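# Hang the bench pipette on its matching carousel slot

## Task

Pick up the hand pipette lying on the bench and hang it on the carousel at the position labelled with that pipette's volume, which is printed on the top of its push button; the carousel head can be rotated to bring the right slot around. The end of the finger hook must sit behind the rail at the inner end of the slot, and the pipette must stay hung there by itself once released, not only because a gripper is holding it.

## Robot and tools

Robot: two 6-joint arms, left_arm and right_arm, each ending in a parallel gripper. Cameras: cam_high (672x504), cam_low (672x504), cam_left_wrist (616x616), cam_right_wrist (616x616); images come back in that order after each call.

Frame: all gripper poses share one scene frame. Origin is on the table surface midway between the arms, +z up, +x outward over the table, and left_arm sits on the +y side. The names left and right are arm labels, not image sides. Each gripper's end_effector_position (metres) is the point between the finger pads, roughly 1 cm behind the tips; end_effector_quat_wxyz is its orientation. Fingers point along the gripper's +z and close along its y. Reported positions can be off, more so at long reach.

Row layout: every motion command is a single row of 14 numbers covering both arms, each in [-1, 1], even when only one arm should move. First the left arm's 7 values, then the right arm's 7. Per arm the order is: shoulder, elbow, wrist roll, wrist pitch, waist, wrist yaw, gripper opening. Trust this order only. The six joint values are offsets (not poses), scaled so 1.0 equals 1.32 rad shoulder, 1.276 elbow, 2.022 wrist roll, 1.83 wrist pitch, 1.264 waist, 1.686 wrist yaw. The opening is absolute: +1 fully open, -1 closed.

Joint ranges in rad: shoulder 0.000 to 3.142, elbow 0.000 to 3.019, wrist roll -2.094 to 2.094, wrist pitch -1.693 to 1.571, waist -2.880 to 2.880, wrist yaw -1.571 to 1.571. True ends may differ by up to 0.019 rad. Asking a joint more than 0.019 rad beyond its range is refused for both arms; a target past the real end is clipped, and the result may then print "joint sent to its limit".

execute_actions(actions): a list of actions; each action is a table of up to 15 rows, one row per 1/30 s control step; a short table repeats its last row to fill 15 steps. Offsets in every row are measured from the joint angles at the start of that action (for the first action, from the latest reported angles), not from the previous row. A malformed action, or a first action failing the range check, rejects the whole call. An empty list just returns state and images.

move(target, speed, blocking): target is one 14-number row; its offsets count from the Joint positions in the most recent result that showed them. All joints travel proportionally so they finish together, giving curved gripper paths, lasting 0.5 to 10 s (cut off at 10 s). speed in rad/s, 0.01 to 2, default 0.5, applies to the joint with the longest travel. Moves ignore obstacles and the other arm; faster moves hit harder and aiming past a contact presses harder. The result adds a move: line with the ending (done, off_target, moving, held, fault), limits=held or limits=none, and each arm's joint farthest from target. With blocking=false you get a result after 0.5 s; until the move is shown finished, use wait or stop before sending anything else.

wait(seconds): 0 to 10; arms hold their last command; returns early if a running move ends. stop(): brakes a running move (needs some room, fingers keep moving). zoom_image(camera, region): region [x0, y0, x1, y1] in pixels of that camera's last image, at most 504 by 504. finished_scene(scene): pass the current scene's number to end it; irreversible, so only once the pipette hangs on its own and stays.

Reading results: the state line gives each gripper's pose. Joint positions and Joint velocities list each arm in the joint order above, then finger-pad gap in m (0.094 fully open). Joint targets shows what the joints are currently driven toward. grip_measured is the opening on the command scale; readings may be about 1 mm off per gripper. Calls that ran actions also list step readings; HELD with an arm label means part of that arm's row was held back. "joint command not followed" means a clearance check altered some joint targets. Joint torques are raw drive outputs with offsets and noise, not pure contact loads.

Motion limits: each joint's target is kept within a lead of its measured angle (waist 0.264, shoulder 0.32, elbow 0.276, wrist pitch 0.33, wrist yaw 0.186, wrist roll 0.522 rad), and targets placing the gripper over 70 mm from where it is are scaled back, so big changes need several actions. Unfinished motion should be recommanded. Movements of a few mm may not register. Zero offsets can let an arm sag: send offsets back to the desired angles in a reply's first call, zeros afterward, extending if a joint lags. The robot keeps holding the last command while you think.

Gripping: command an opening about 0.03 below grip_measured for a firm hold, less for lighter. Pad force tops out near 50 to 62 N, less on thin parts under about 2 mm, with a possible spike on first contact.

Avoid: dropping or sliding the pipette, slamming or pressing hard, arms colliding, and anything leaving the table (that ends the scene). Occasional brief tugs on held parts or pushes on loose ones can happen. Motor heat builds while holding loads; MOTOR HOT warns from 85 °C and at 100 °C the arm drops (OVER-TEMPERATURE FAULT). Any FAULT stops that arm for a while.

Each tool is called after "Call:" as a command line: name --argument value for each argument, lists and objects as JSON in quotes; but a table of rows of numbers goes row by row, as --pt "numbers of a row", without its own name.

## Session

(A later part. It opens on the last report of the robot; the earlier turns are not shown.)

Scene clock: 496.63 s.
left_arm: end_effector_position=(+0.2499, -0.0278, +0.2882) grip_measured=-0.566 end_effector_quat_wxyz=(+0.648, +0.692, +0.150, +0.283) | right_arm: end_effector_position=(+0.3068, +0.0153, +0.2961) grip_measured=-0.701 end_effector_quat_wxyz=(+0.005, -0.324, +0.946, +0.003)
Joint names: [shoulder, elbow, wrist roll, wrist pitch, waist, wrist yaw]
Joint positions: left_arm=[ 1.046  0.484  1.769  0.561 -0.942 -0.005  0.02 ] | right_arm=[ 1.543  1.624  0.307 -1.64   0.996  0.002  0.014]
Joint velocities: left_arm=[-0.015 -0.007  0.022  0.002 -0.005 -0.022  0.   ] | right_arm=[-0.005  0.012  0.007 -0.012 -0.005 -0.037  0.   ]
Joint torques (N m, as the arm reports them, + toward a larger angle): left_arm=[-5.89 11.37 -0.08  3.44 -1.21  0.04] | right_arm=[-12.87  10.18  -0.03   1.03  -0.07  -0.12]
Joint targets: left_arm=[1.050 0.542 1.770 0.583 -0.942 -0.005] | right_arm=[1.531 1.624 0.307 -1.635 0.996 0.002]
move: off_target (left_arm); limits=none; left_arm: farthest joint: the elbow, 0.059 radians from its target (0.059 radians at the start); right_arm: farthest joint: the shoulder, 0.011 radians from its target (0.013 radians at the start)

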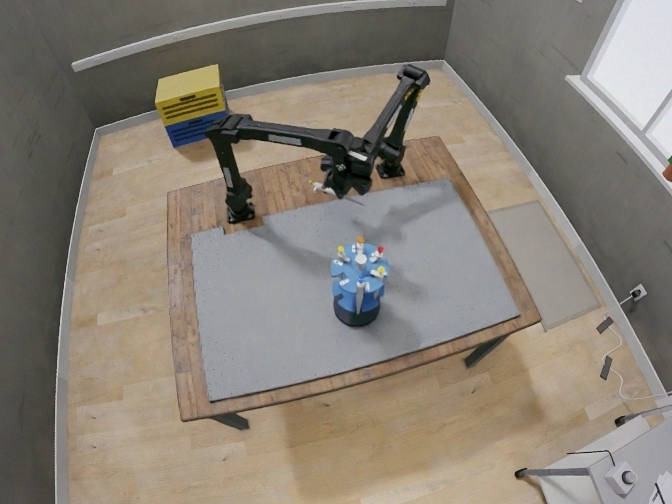

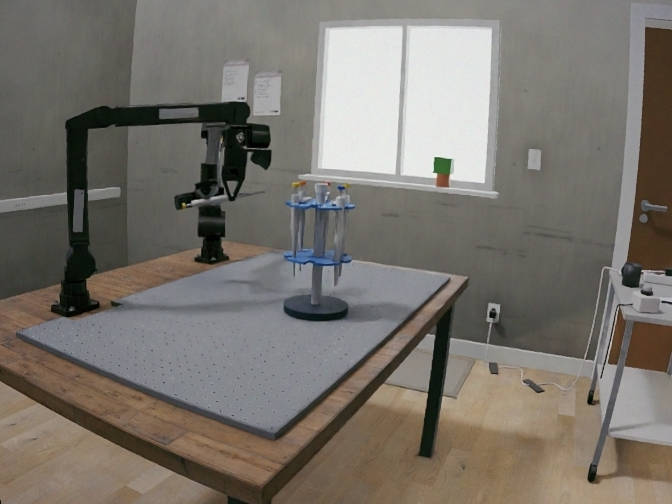

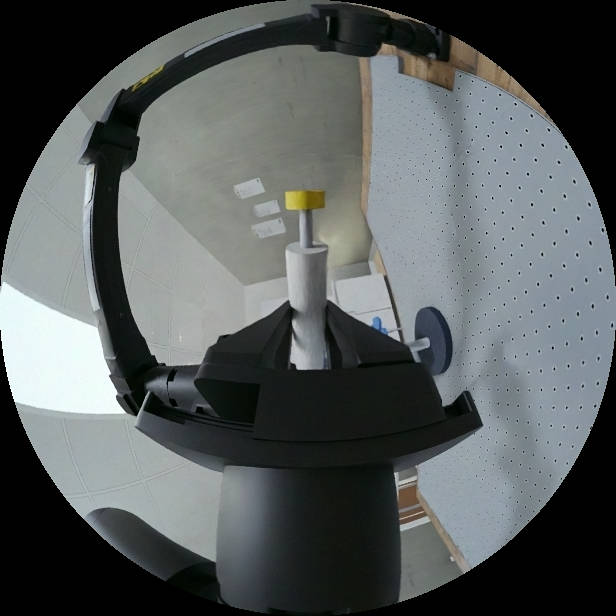

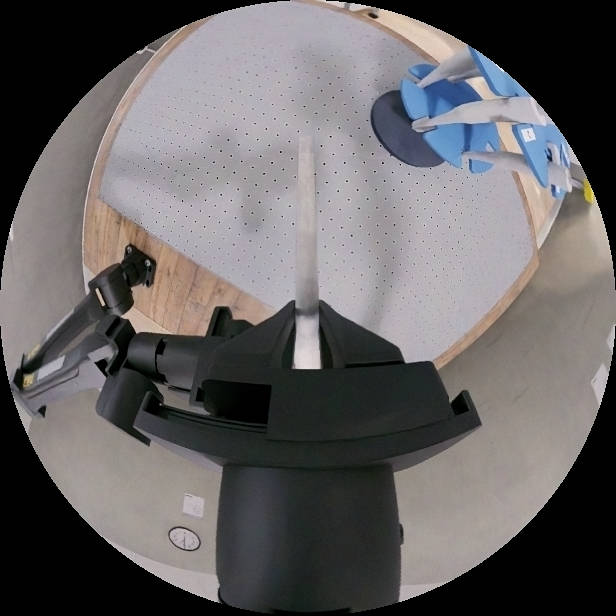

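Call:
move --target '[0.003,0.046,0.0,0.012,0,0,-0.62, -0.009,0,0,0.003,0,0,-0.76]'

Call:
move --target '[0.003,0.046,0.0,0.012,0,0,-0.62, -0.009,0.03,0,0.003,0,0,-0.15]'

Call:
move --target '[0.003,0.046,0.0,0.012,0,0,-0.62, -0.085,0.11,0,0.0,0,0,-0.15]' --speed 0.25

Scene clock: 511.40 s.
left_arm: end_effector_position=(+0.2499, -0.0278, +0.2882) grip_measured=-0.580 end_effector_quat_wxyz=(+0.648, +0.692, +0.150, +0.283) | right_arm: end_effector_position=(+0.3068, +0.0153, +0.2961) grip_measured=-0.701 end_effector_quat_wxyz=(+0.005, -0.324, +0.946, +0.003)
Joint names: [shoulder, elbow, wrist roll, wrist pitch, waist, wrist yaw]
Joint positions: left_arm=[ 1.046  0.484  1.769  0.561 -0.942 -0.005  0.02 ] | right_arm=[ 1.543  1.624  0.307 -1.64   0.996  0.002  0.014]
Joint velocities: left_arm=[-0.005 -0.017  0.022 -0.002 -0.005 -0.051  0.001] | right_arm=[-0.005 -0.017  0.037 -0.007 -0.015 -0.022  0.   ]
Joint torques (N m, as the arm reports them, + toward a larger angle): left_arm=[-5.91 11.37 -0.08  3.43 -1.18  0.04] | right_arm=[-12.89  10.19  -0.03   1.1    0.04  -0.12]
Joint targets: left_arm=[1.050 0.542 1.769 0.583 -0.942 -0.005] | right_arm=[1.531 1.624 0.307 -1.635 0.996 0.002]
move: off_target (left_arm); limits=none; left_arm: farthest joint: the elbow, 0.059 radians from its target (0.059 radians at the start); right_arm: farthest joint: the shoulder, 0.012 radians from its target (0.012 radians at the start)

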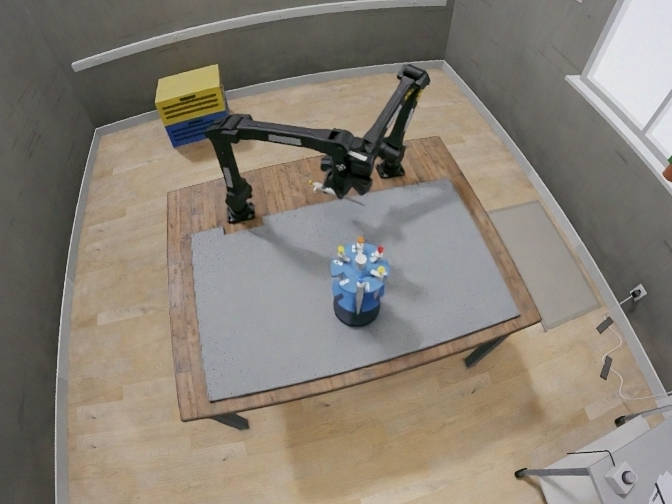

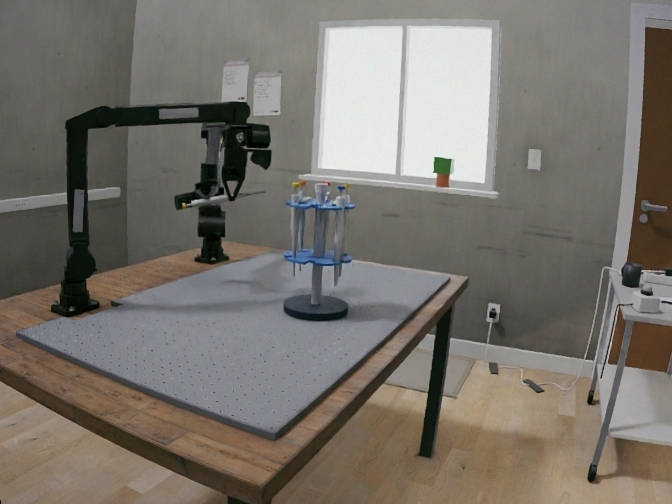

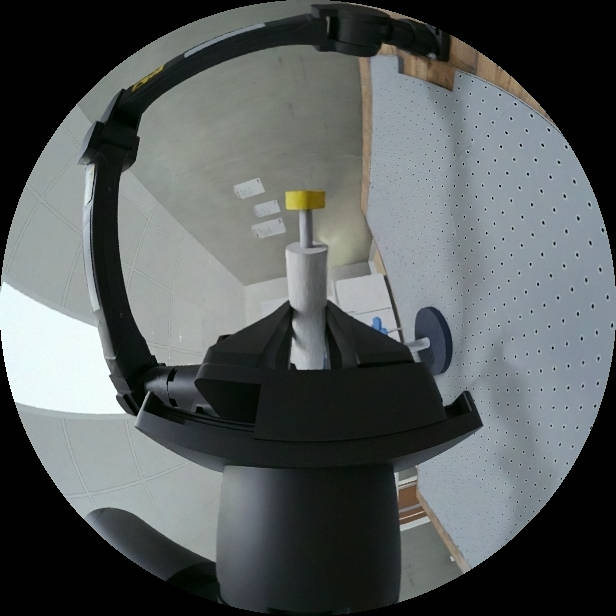

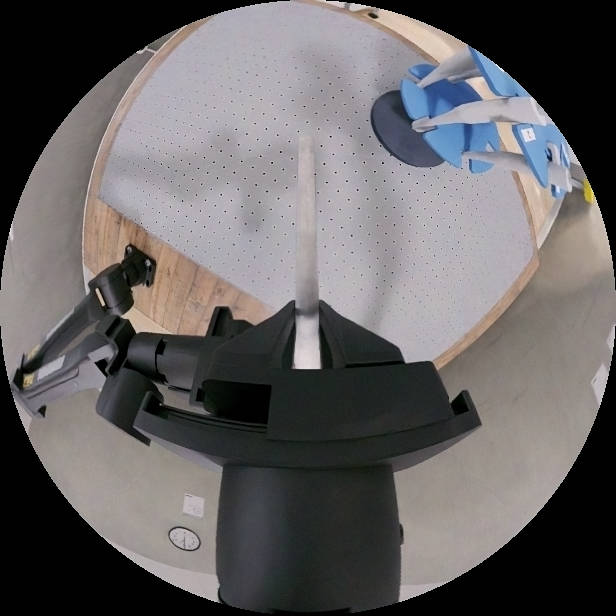

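Scene clock: 512.10 s.
left_arm: end_effector_position=(+0.2499, -0.0278, +0.2882) grip_measured=-0.580 end_effector_quat_wxyz=(+0.648, +0.692, +0.150, +0.283) | right_arm: end_effector_position=(+0.3068, +0.0153, +0.2961) grip_measured=-0.152 end_effector_quat_wxyz=(+0.005, -0.324, +0.946, +0.003)
Joint names: [shoulder, elbow, wrist roll, wrist pitch, waist, wrist yaw]
Joint positions: left_arm=[ 1.046  0.484  1.769  0.561 -0.942 -0.005  0.02 ] | right_arm=[ 1.543  1.624  0.307 -1.64   0.996  0.002  0.04 ]
Joint velocities: left_arm=[-0.005 -0.012  0.022 -0.007 -0.015  0.022  0.   ] | right_arm=[-0.005 -0.022  0.081 -0.002 -0.005 -0.037 -0.001]
Joint torques (N m, as the arm reports them, + toward a larger angle): left_arm=[-5.95 11.39 -0.08  3.42 -1.26  0.05] | right_arm=[-12.86  13.91  -0.03   1.1   -0.1   -0.12]
Joint targets: left_arm=[1.050 0.542 1.769 0.583 -0.942 -0.005] | right_arm=[1.531 1.663 0.307 -1.635 0.996 0.002]
move: off_target (left_arm, right_arm); limits=none; left_arm: farthest joint: the elbow, 0.059 radians from its target (0.059 radians at the start); right_arm: farthest joint: the elbow, 0.038 radians from its target (0.038 radians at the start)

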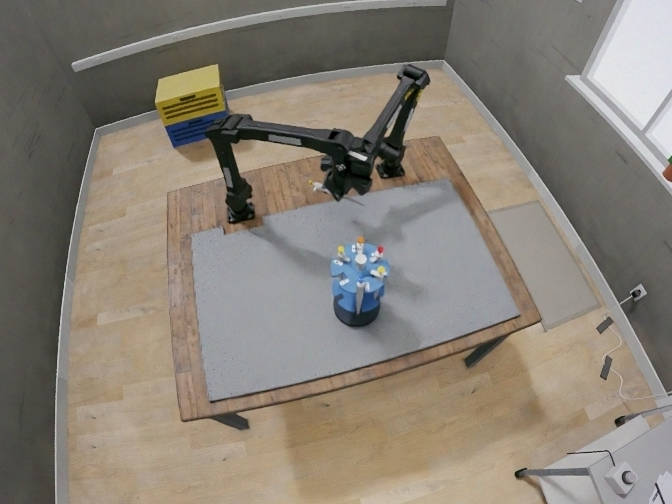

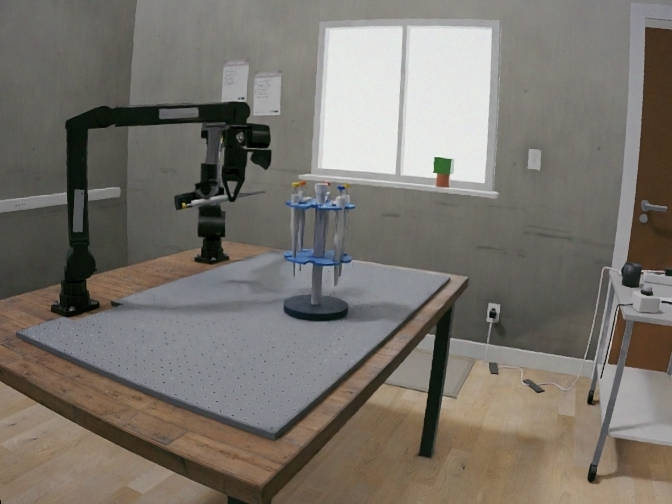

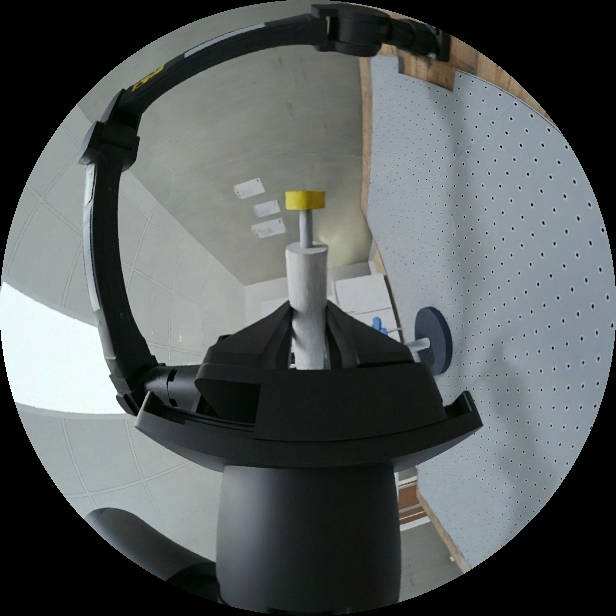

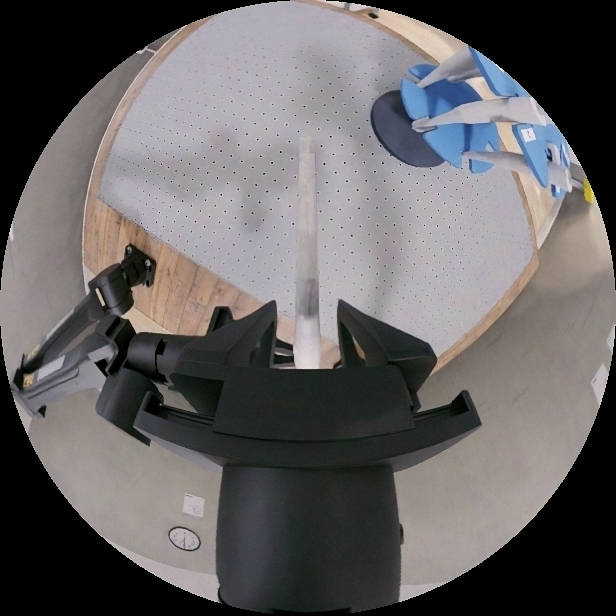

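Scene clock: 513.23 s.
left_arm: end_effector_position=(+0.2499, -0.0278, +0.2882) grip_measured=-0.580 end_effector_quat_wxyz=(+0.648, +0.692, +0.150, +0.283) | right_arm: end_effector_position=(+0.3018, +0.0081, +0.3900) grip_measured=-0.152 end_effector_quat_wxyz=(+0.094, -0.322, +0.940, +0.069)
Joint names: [shoulder, elbow, wrist roll, wrist pitch, waist, wrist yaw]
Joint positions: left_arm=[ 1.046  0.484  1.769  0.561 -0.942 -0.005  0.02 ] | right_arm=[ 1.421  1.725  0.307 -1.64   0.996  0.002  0.04 ]
Joint velocities: left_arm=[-0.015 -0.017 -0.022  0.002 -0.005 -0.081 -0.   ] | right_arm=[-0.005  0.002 -0.037  0.012 -0.015 -0.022 -0.001]
Joint torques (N m, as the arm reports them, + toward a larger angle): left_arm=[-5.98 11.37 -0.08  3.43 -1.24  0.05] | right_arm=[-9.49 14.04 -0.03  1.25  0.01 -0.13]
Joint targets: left_arm=[1.050 0.542 1.769 0.583 -0.942 -0.005] | right_arm=[1.431 1.765 0.307 -1.640 0.996 0.002]
move: off_target (left_arm, right_arm); limits=none; left_arm: farthest joint: the elbow, 0.059 radians from its target (0.059 radians at the start); right_arm: farthest joint: the elbow, 0.040 radians from its target (0.140 radians at the start)

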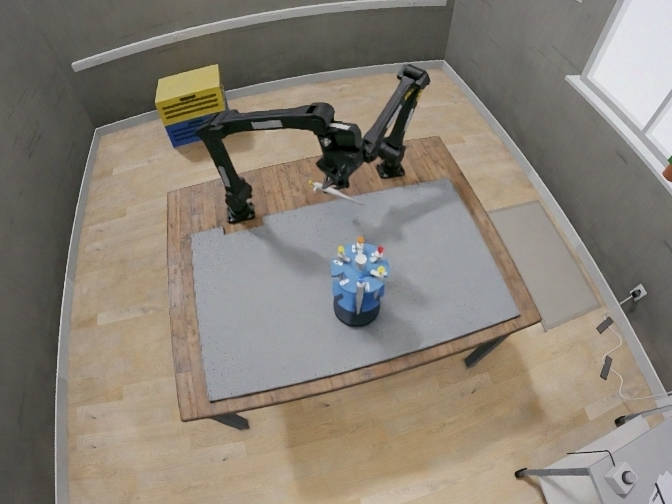

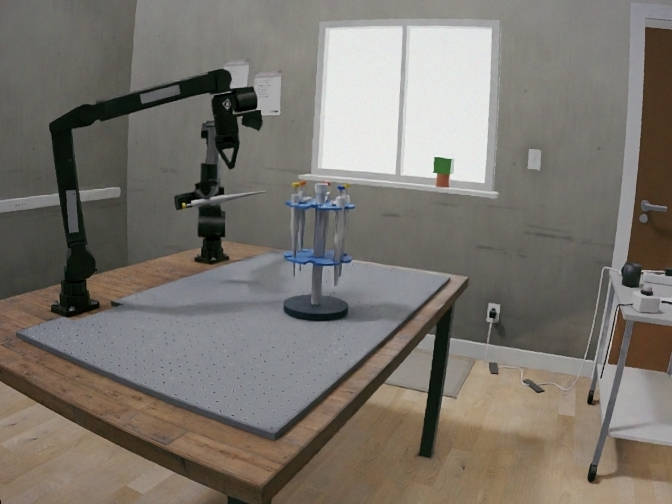

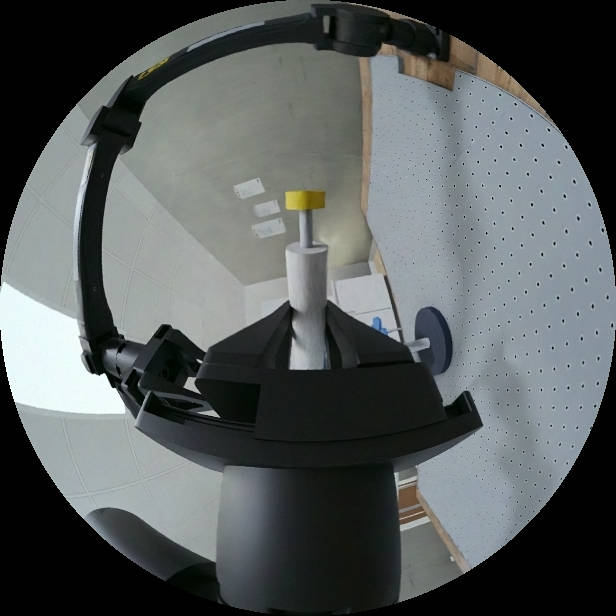

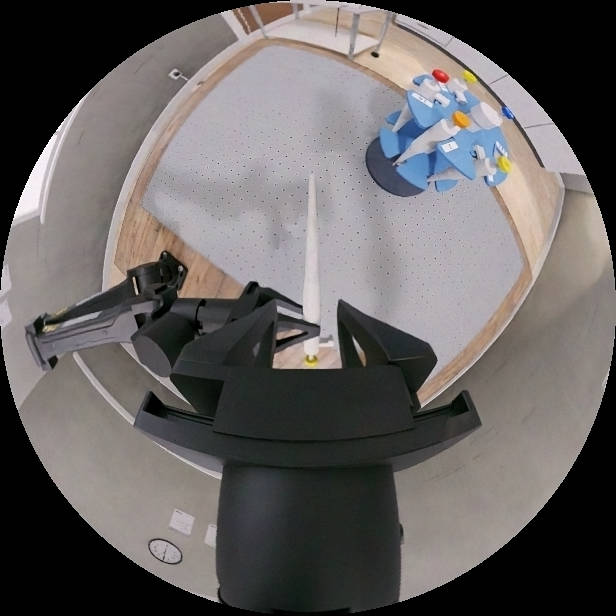

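Call:
move --target '[0.003,0.046,-0.879,0.012,0,0,-0.62, 0.196,0.32,-0.155,0.022,-0.307,0,-1]' --speed 0.7

Scene clock: 531.63 s.
left_arm: end_effector_position=(+0.2499, -0.0278, +0.2882) grip_measured=-0.581 end_effector_quat_wxyz=(+0.629, +0.323, +0.630, -0.322) | right_arm: end_effector_position=(+0.5170, -0.0556, +0.4240) grip_measured=-0.983 end_effector_quat_wxyz=(+0.177, -0.281, +0.942, +0.052)
Joint names: [shoulder, elbow, wrist roll, wrist pitch, waist, wrist yaw]
Joint positions: left_arm=[ 1.046  0.484  0.001  0.561 -0.942 -0.005  0.02 ] | right_arm=[ 1.668  2.079  0.002 -1.611  0.609  0.002  0.001]
Joint velocities: left_arm=[ 0.015 -0.002 -0.051  0.007 -0.005  0.051  0.   ] | right_arm=[-0.015  0.007 -0.037  0.007  0.015  0.022  0.   ]
Joint torques (N m, as the arm reports them, + toward a larger angle): left_arm=[-5.94 11.38 -0.08  3.41 -1.2   0.04] | right_arm=[-12.89  15.39  -0.1    1.98  -0.05  -0.14]
Joint targets: left_arm=[1.050 0.542 -0.008 0.583 -0.942 -0.005] | right_arm=[1.680 2.133 -0.006 -1.600 0.608 0.002]
move: off_target (left_arm, right_arm); limits=none; left_arm: farthest joint: the elbow, 0.059 radians from its target (0.059 radians at the start); right_arm: farthest joint: the elbow, 0.054 radians from its target (0.409 radians at the start)

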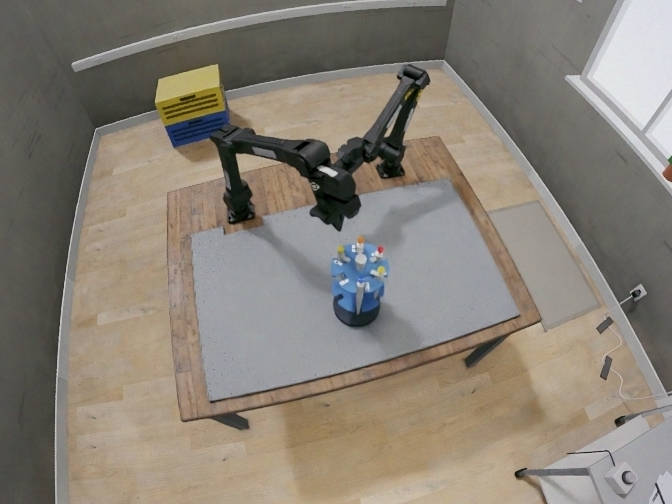

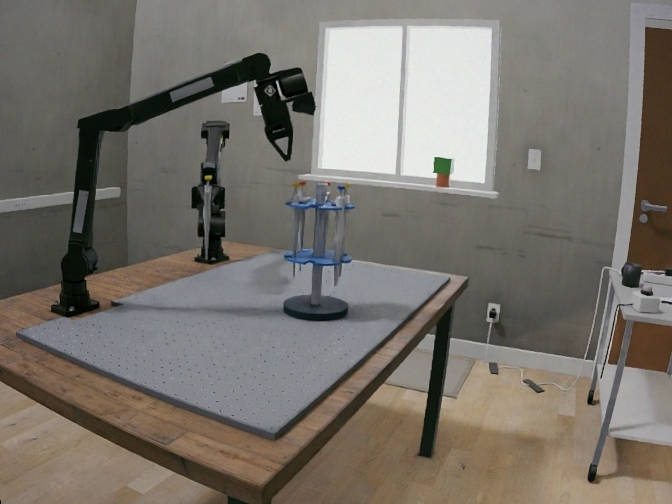

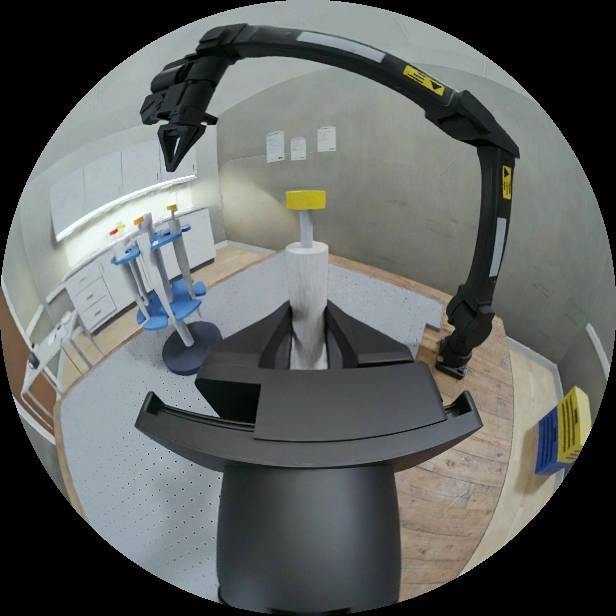

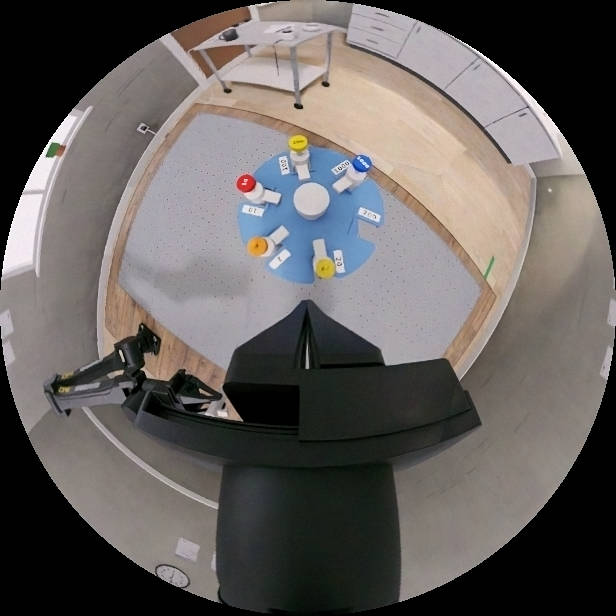

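Call:
zoom_image --camera "cam_right_wrist" --region '[225, 125, 400, 300]'

Region (225, 125, 400, 300) of cam_right_wrist's 616x616 image, scaled by 2.880, with more detail than that image has.

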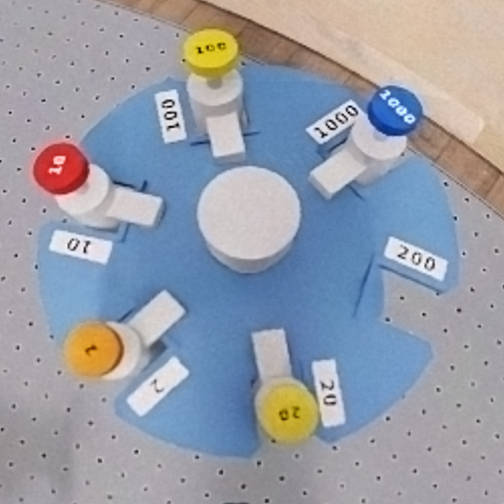

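Call:
move --target '[0.003,0.046,0,0.012,0.34,0,-0.62, 0.164,0.138,0,0.025,-0.085,0,-1]' --speed 0.4

Scene clock: 584.10 s.
left_arm: end_effector_position=(+0.3814, +0.1176, +0.2882) grip_measured=-0.581 end_effector_quat_wxyz=(+0.683, +0.181, +0.684, -0.180) | right_arm: end_effector_position=(+0.6134, -0.0726, +0.3580) grip_measured=-0.983 end_effector_quat_wxyz=(+0.154, -0.232, +0.960, +0.036)
Joint names: [shoulder, elbow, wrist roll, wrist pitch, waist, wrist yaw]
Joint positions: left_arm=[ 1.046  0.484  0.001  0.561 -0.513 -0.005  0.02 ] | right_arm=[ 1.879  2.201  0.002 -1.575  0.504  0.002  0.001]
Joint velocities: left_arm=[ 0.005 -0.007  0.007 -0.002  0.005 -0.007  0.   ] | right_arm=[-0.015 -0.002 -0.037  0.022 -0.024 -0.066 -0.   ]
Joint torques (N m, as the arm reports them, + toward a larger angle): left_arm=[-5.97 11.38  0.    3.44 -1.07  0.04] | right_arm=[-16.46  15.54  -0.03   1.85  -0.35  -0.15]
Joint targets: left_arm=[1.050 0.542 0.001 0.583 -0.512 -0.005] | right_arm=[1.885 2.255 0.002 -1.565 0.502 0.002]
move: off_target (left_arm, right_arm); limits=none; left_arm: farthest joint: the elbow, 0.059 radians from its target (0.059 radians at the start); right_arm: farthest joint: the elbow, 0.054 radians from its target (0.176 radians at the start)

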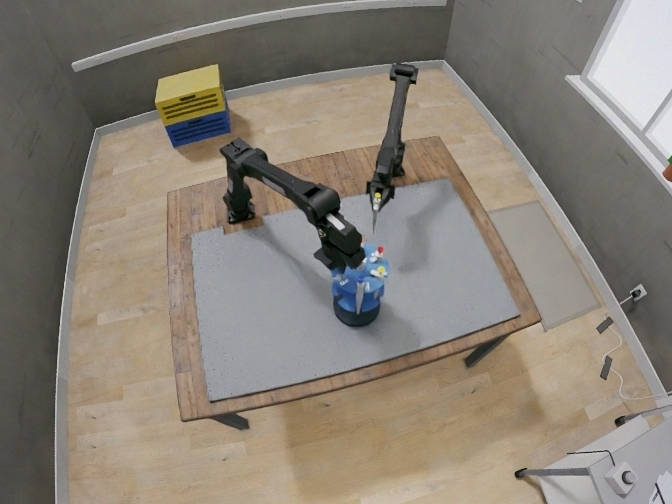

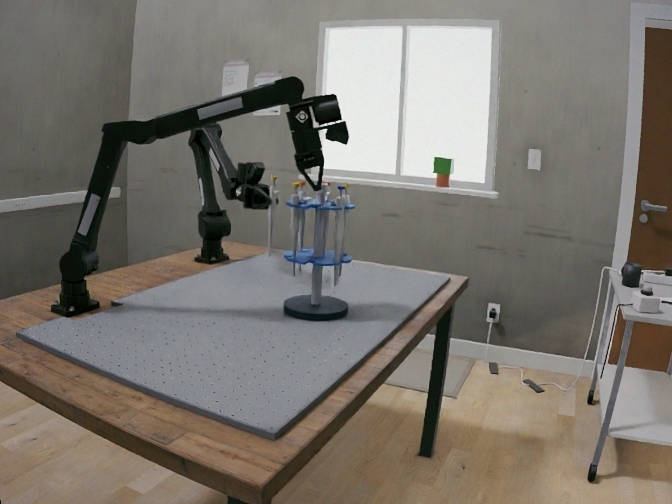

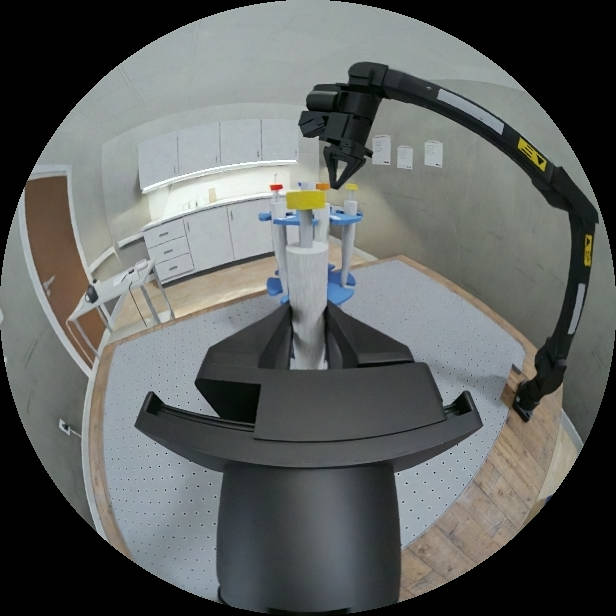

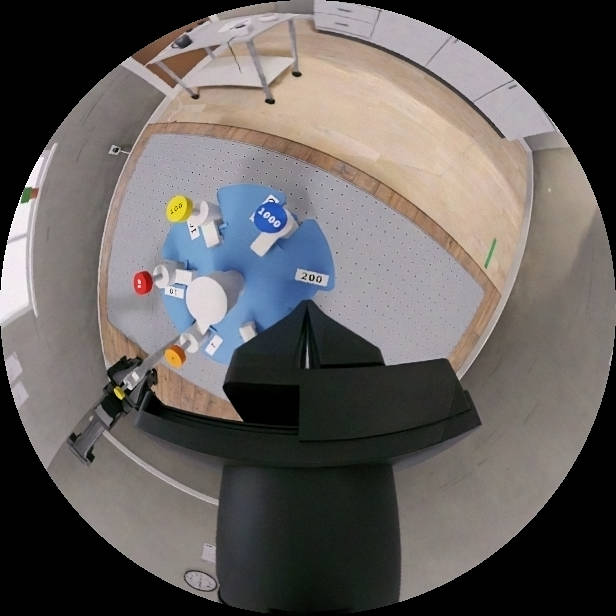

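Call:
zoom_image --camera "cam_left_wrist" --region '[240, 140, 390, 310]'

Call:
zoom_image --camera "cam_low" --region '[230, 140, 380, 290]'

Call:
zoom_image --camera "cam_high" --region '[355, 175, 405, 215]'

Region (240, 140, 390, 310) of cam_left_wrist's 616x616 image, scaled by 2.965, with more detail than that image has; it fills the left 445 columns of this view, and the rest is white.

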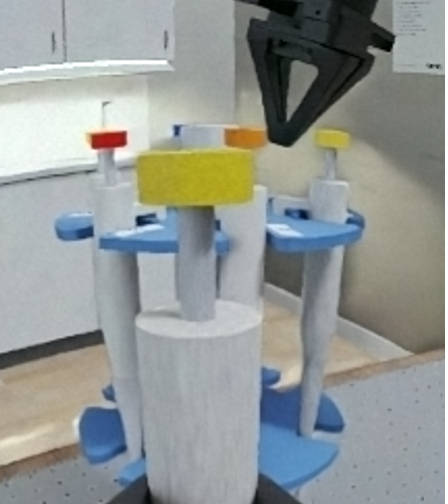

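Region (230, 140, 380, 290) of cam_low's 672x504 image, scaled by 3.360, with more detail than that image has.

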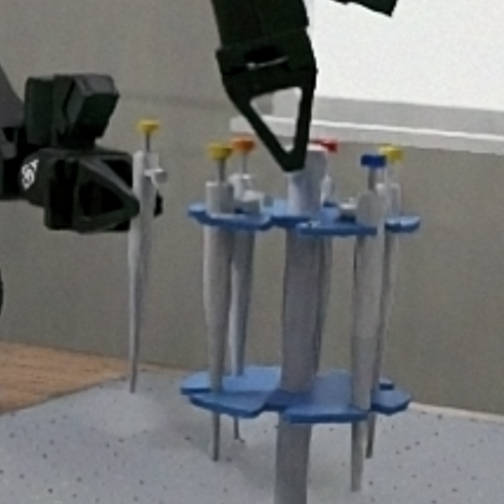

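Region (355, 175, 405, 215) of cam_high's 672x504 image, scaled by 10.080, with more detail than that image has; it fills the top 403 rows of this view, and the rest is white.

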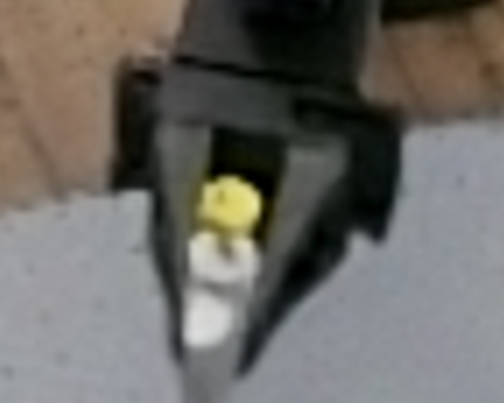

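Call:
move --target '[0.003,0.046,0,0.012,0,0,-0.62, -0.036,-0.11,0,0.061,0,0,-1]' --speed 0.2

Call:
zoom_image --camera "cam_low" --region '[270, 150, 370, 240]'

Scene clock: 610.63 s.
left_arm: end_effector_position=(+0.3814, +0.1176, +0.2882) grip_measured=-0.581 end_effector_quat_wxyz=(+0.683, +0.181, +0.684, -0.180) | right_arm: end_effector_position=(+0.6123, -0.0731, +0.3271) grip_measured=-0.983 end_effector_quat_wxyz=(+0.154, -0.232, +0.960, +0.037)
Joint names: [shoulder, elbow, wrist roll, wrist pitch, waist, wrist yaw]
Joint positions: left_arm=[ 1.046  0.484  0.001  0.561 -0.513 -0.005  0.02 ] | right_arm=[ 1.845  2.068  0.002 -1.475  0.504  0.002  0.001]
Joint velocities: left_arm=[-0.005  0.007  0.051 -0.002 -0.015 -0.022  0.   ] | right_arm=[-0.005 -0.012 -0.022 -0.022  0.005  0.051 -0.001]
Joint torques (N m, as the arm reports them, + toward a larger angle): left_arm=[-5.93 11.38  0.    3.42 -1.15  0.04] | right_arm=[-18.03   9.95  -0.03   1.9   -0.05  -0.14]
Joint targets: left_arm=[1.050 0.542 0.001 0.583 -0.513 -0.005] | right_arm=[1.831 2.061 0.002 -1.464 0.504 0.002]
move: off_target (left_arm); limits=none; left_arm: farthest joint: the elbow, 0.059 radians from its target (0.059 radians at the start); right_arm: farthest joint: the shoulder, 0.014 radians from its target (0.048 radians at the start)

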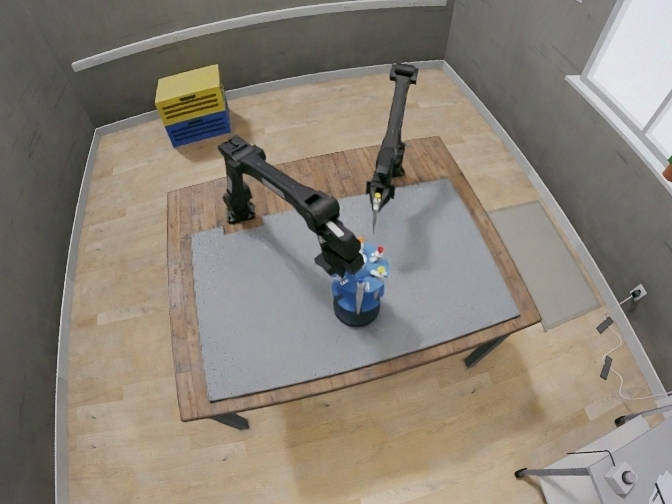

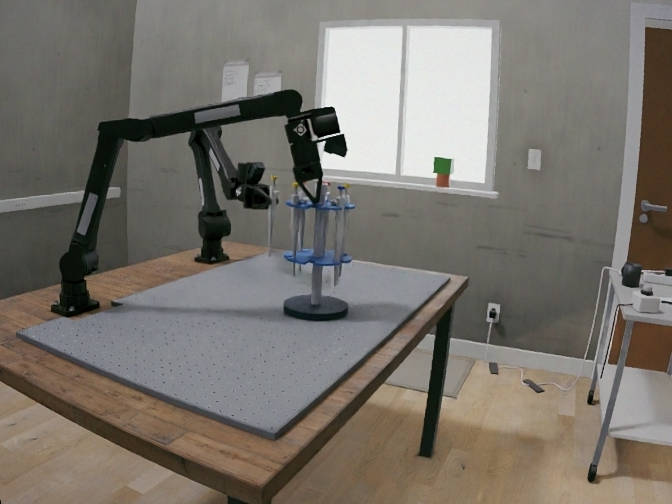

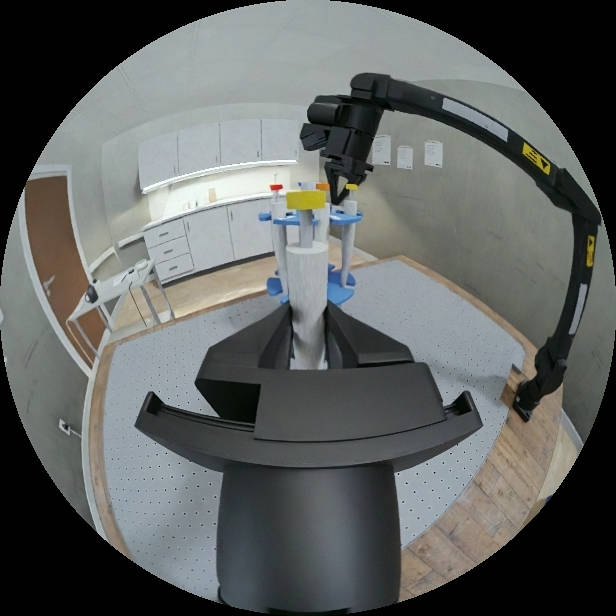

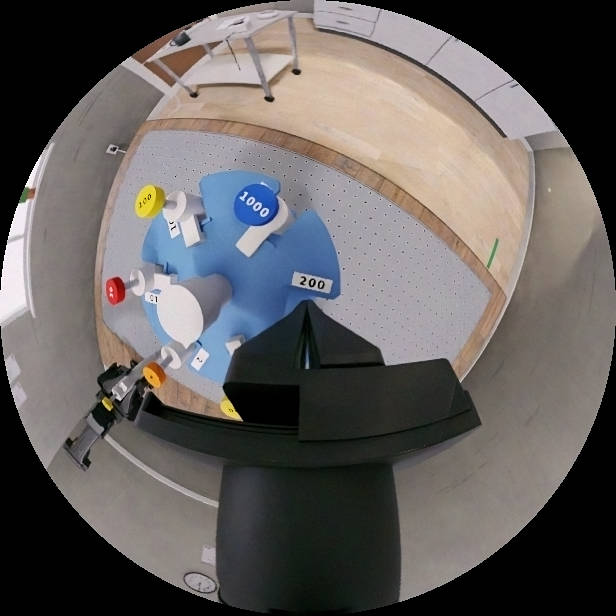

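Region (270, 150, 370, 240) of cam_low's 672x504 image, scaled by 5.040, with more detail than that image has; it fills the top 454 rows of this view, and the rest is white.

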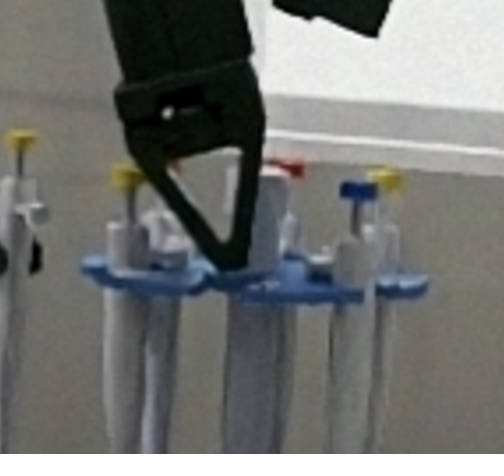

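Call:
move --target '[0.003,0.046,0,0.012,0,0,-0.62, -0.042,-0.0925,0,0.045,-0.017,0,-1]' --speed 0.12

Call:
zoom_image --camera "cam_low" --region '[270, 150, 370, 240]'

Scene clock: 631.03 s.
left_arm: end_effector_position=(+0.3814, +0.1176, +0.2882) grip_measured=-0.581 end_effector_quat_wxyz=(+0.683, +0.181, +0.684, -0.180) | right_arm: end_effector_position=(+0.6075, -0.0823, +0.3136) grip_measured=-0.983 end_effector_quat_wxyz=(+0.162, -0.227, +0.960, +0.038)
Joint names: [shoulder, elbow, wrist roll, wrist pitch, waist, wrist yaw]
Joint positions: left_arm=[ 1.046  0.484  0.001  0.561 -0.513 -0.005  0.02 ] | right_arm=[ 1.798  1.961  0.002 -1.399  0.495  0.002  0.001]
Joint velocities: left_arm=[-0.024 -0.002 -0.037 -0.012  0.005 -0.022 -0.   ] | right_arm=[-0.005  0.012 -0.051  0.017 -0.015 -0.022 -0.001]
Joint torques (N m, as the arm reports them, + toward a larger angle): left_arm=[-5.92 11.38 -0.01  3.42 -1.23  0.05] | right_arm=[-16.94   9.62  -0.02   1.75  -1.    -0.12]
Joint targets: left_arm=[1.050 0.542 0.001 0.583 -0.513 -0.005] | right_arm=[1.790 1.949 0.002 -1.392 0.482 0.002]
move: off_target (left_arm); limits=none; left_arm: farthest joint: the elbow, 0.059 radians from its target (0.059 radians at the start); right_arm: farthest joint: the waist, 0.012 radians from its target (0.022 radians at the start)

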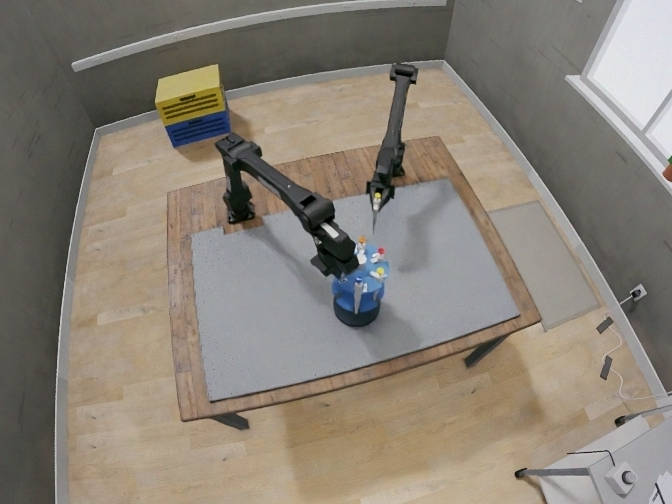

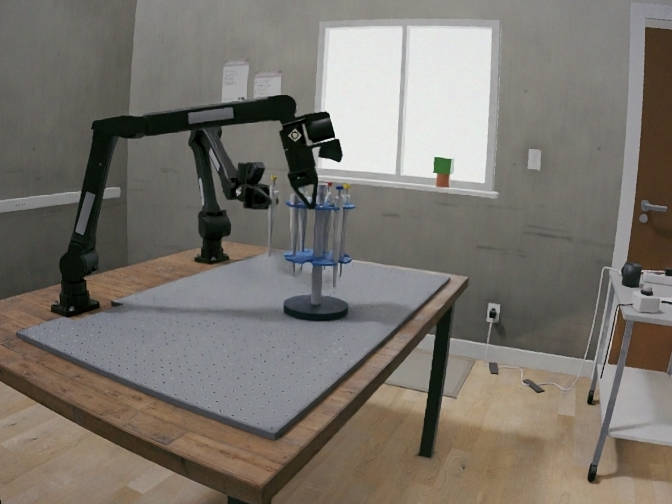

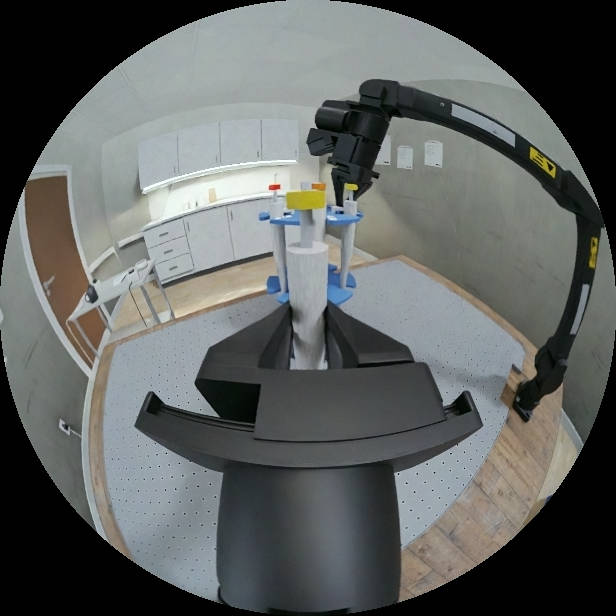

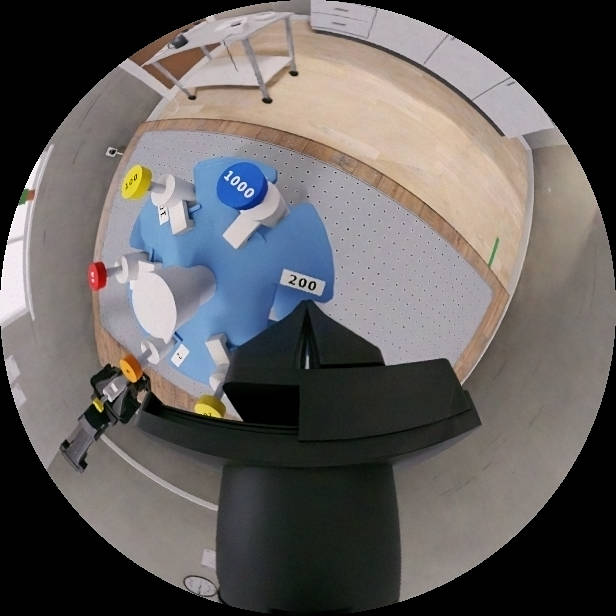

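Region (270, 150, 370, 240) of cam_low's 672x504 image, scaled by 5.040, with more detail than that image has; it fills the top 454 rows of this view, and the rest is white.

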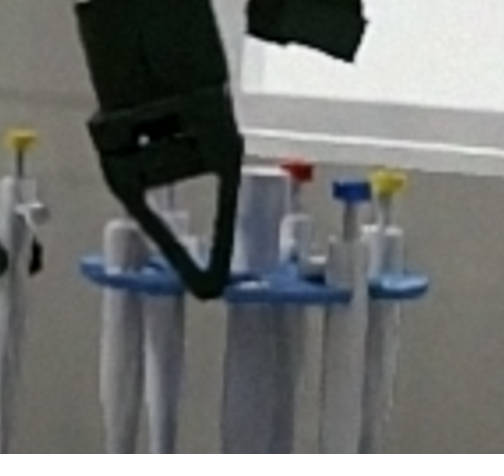

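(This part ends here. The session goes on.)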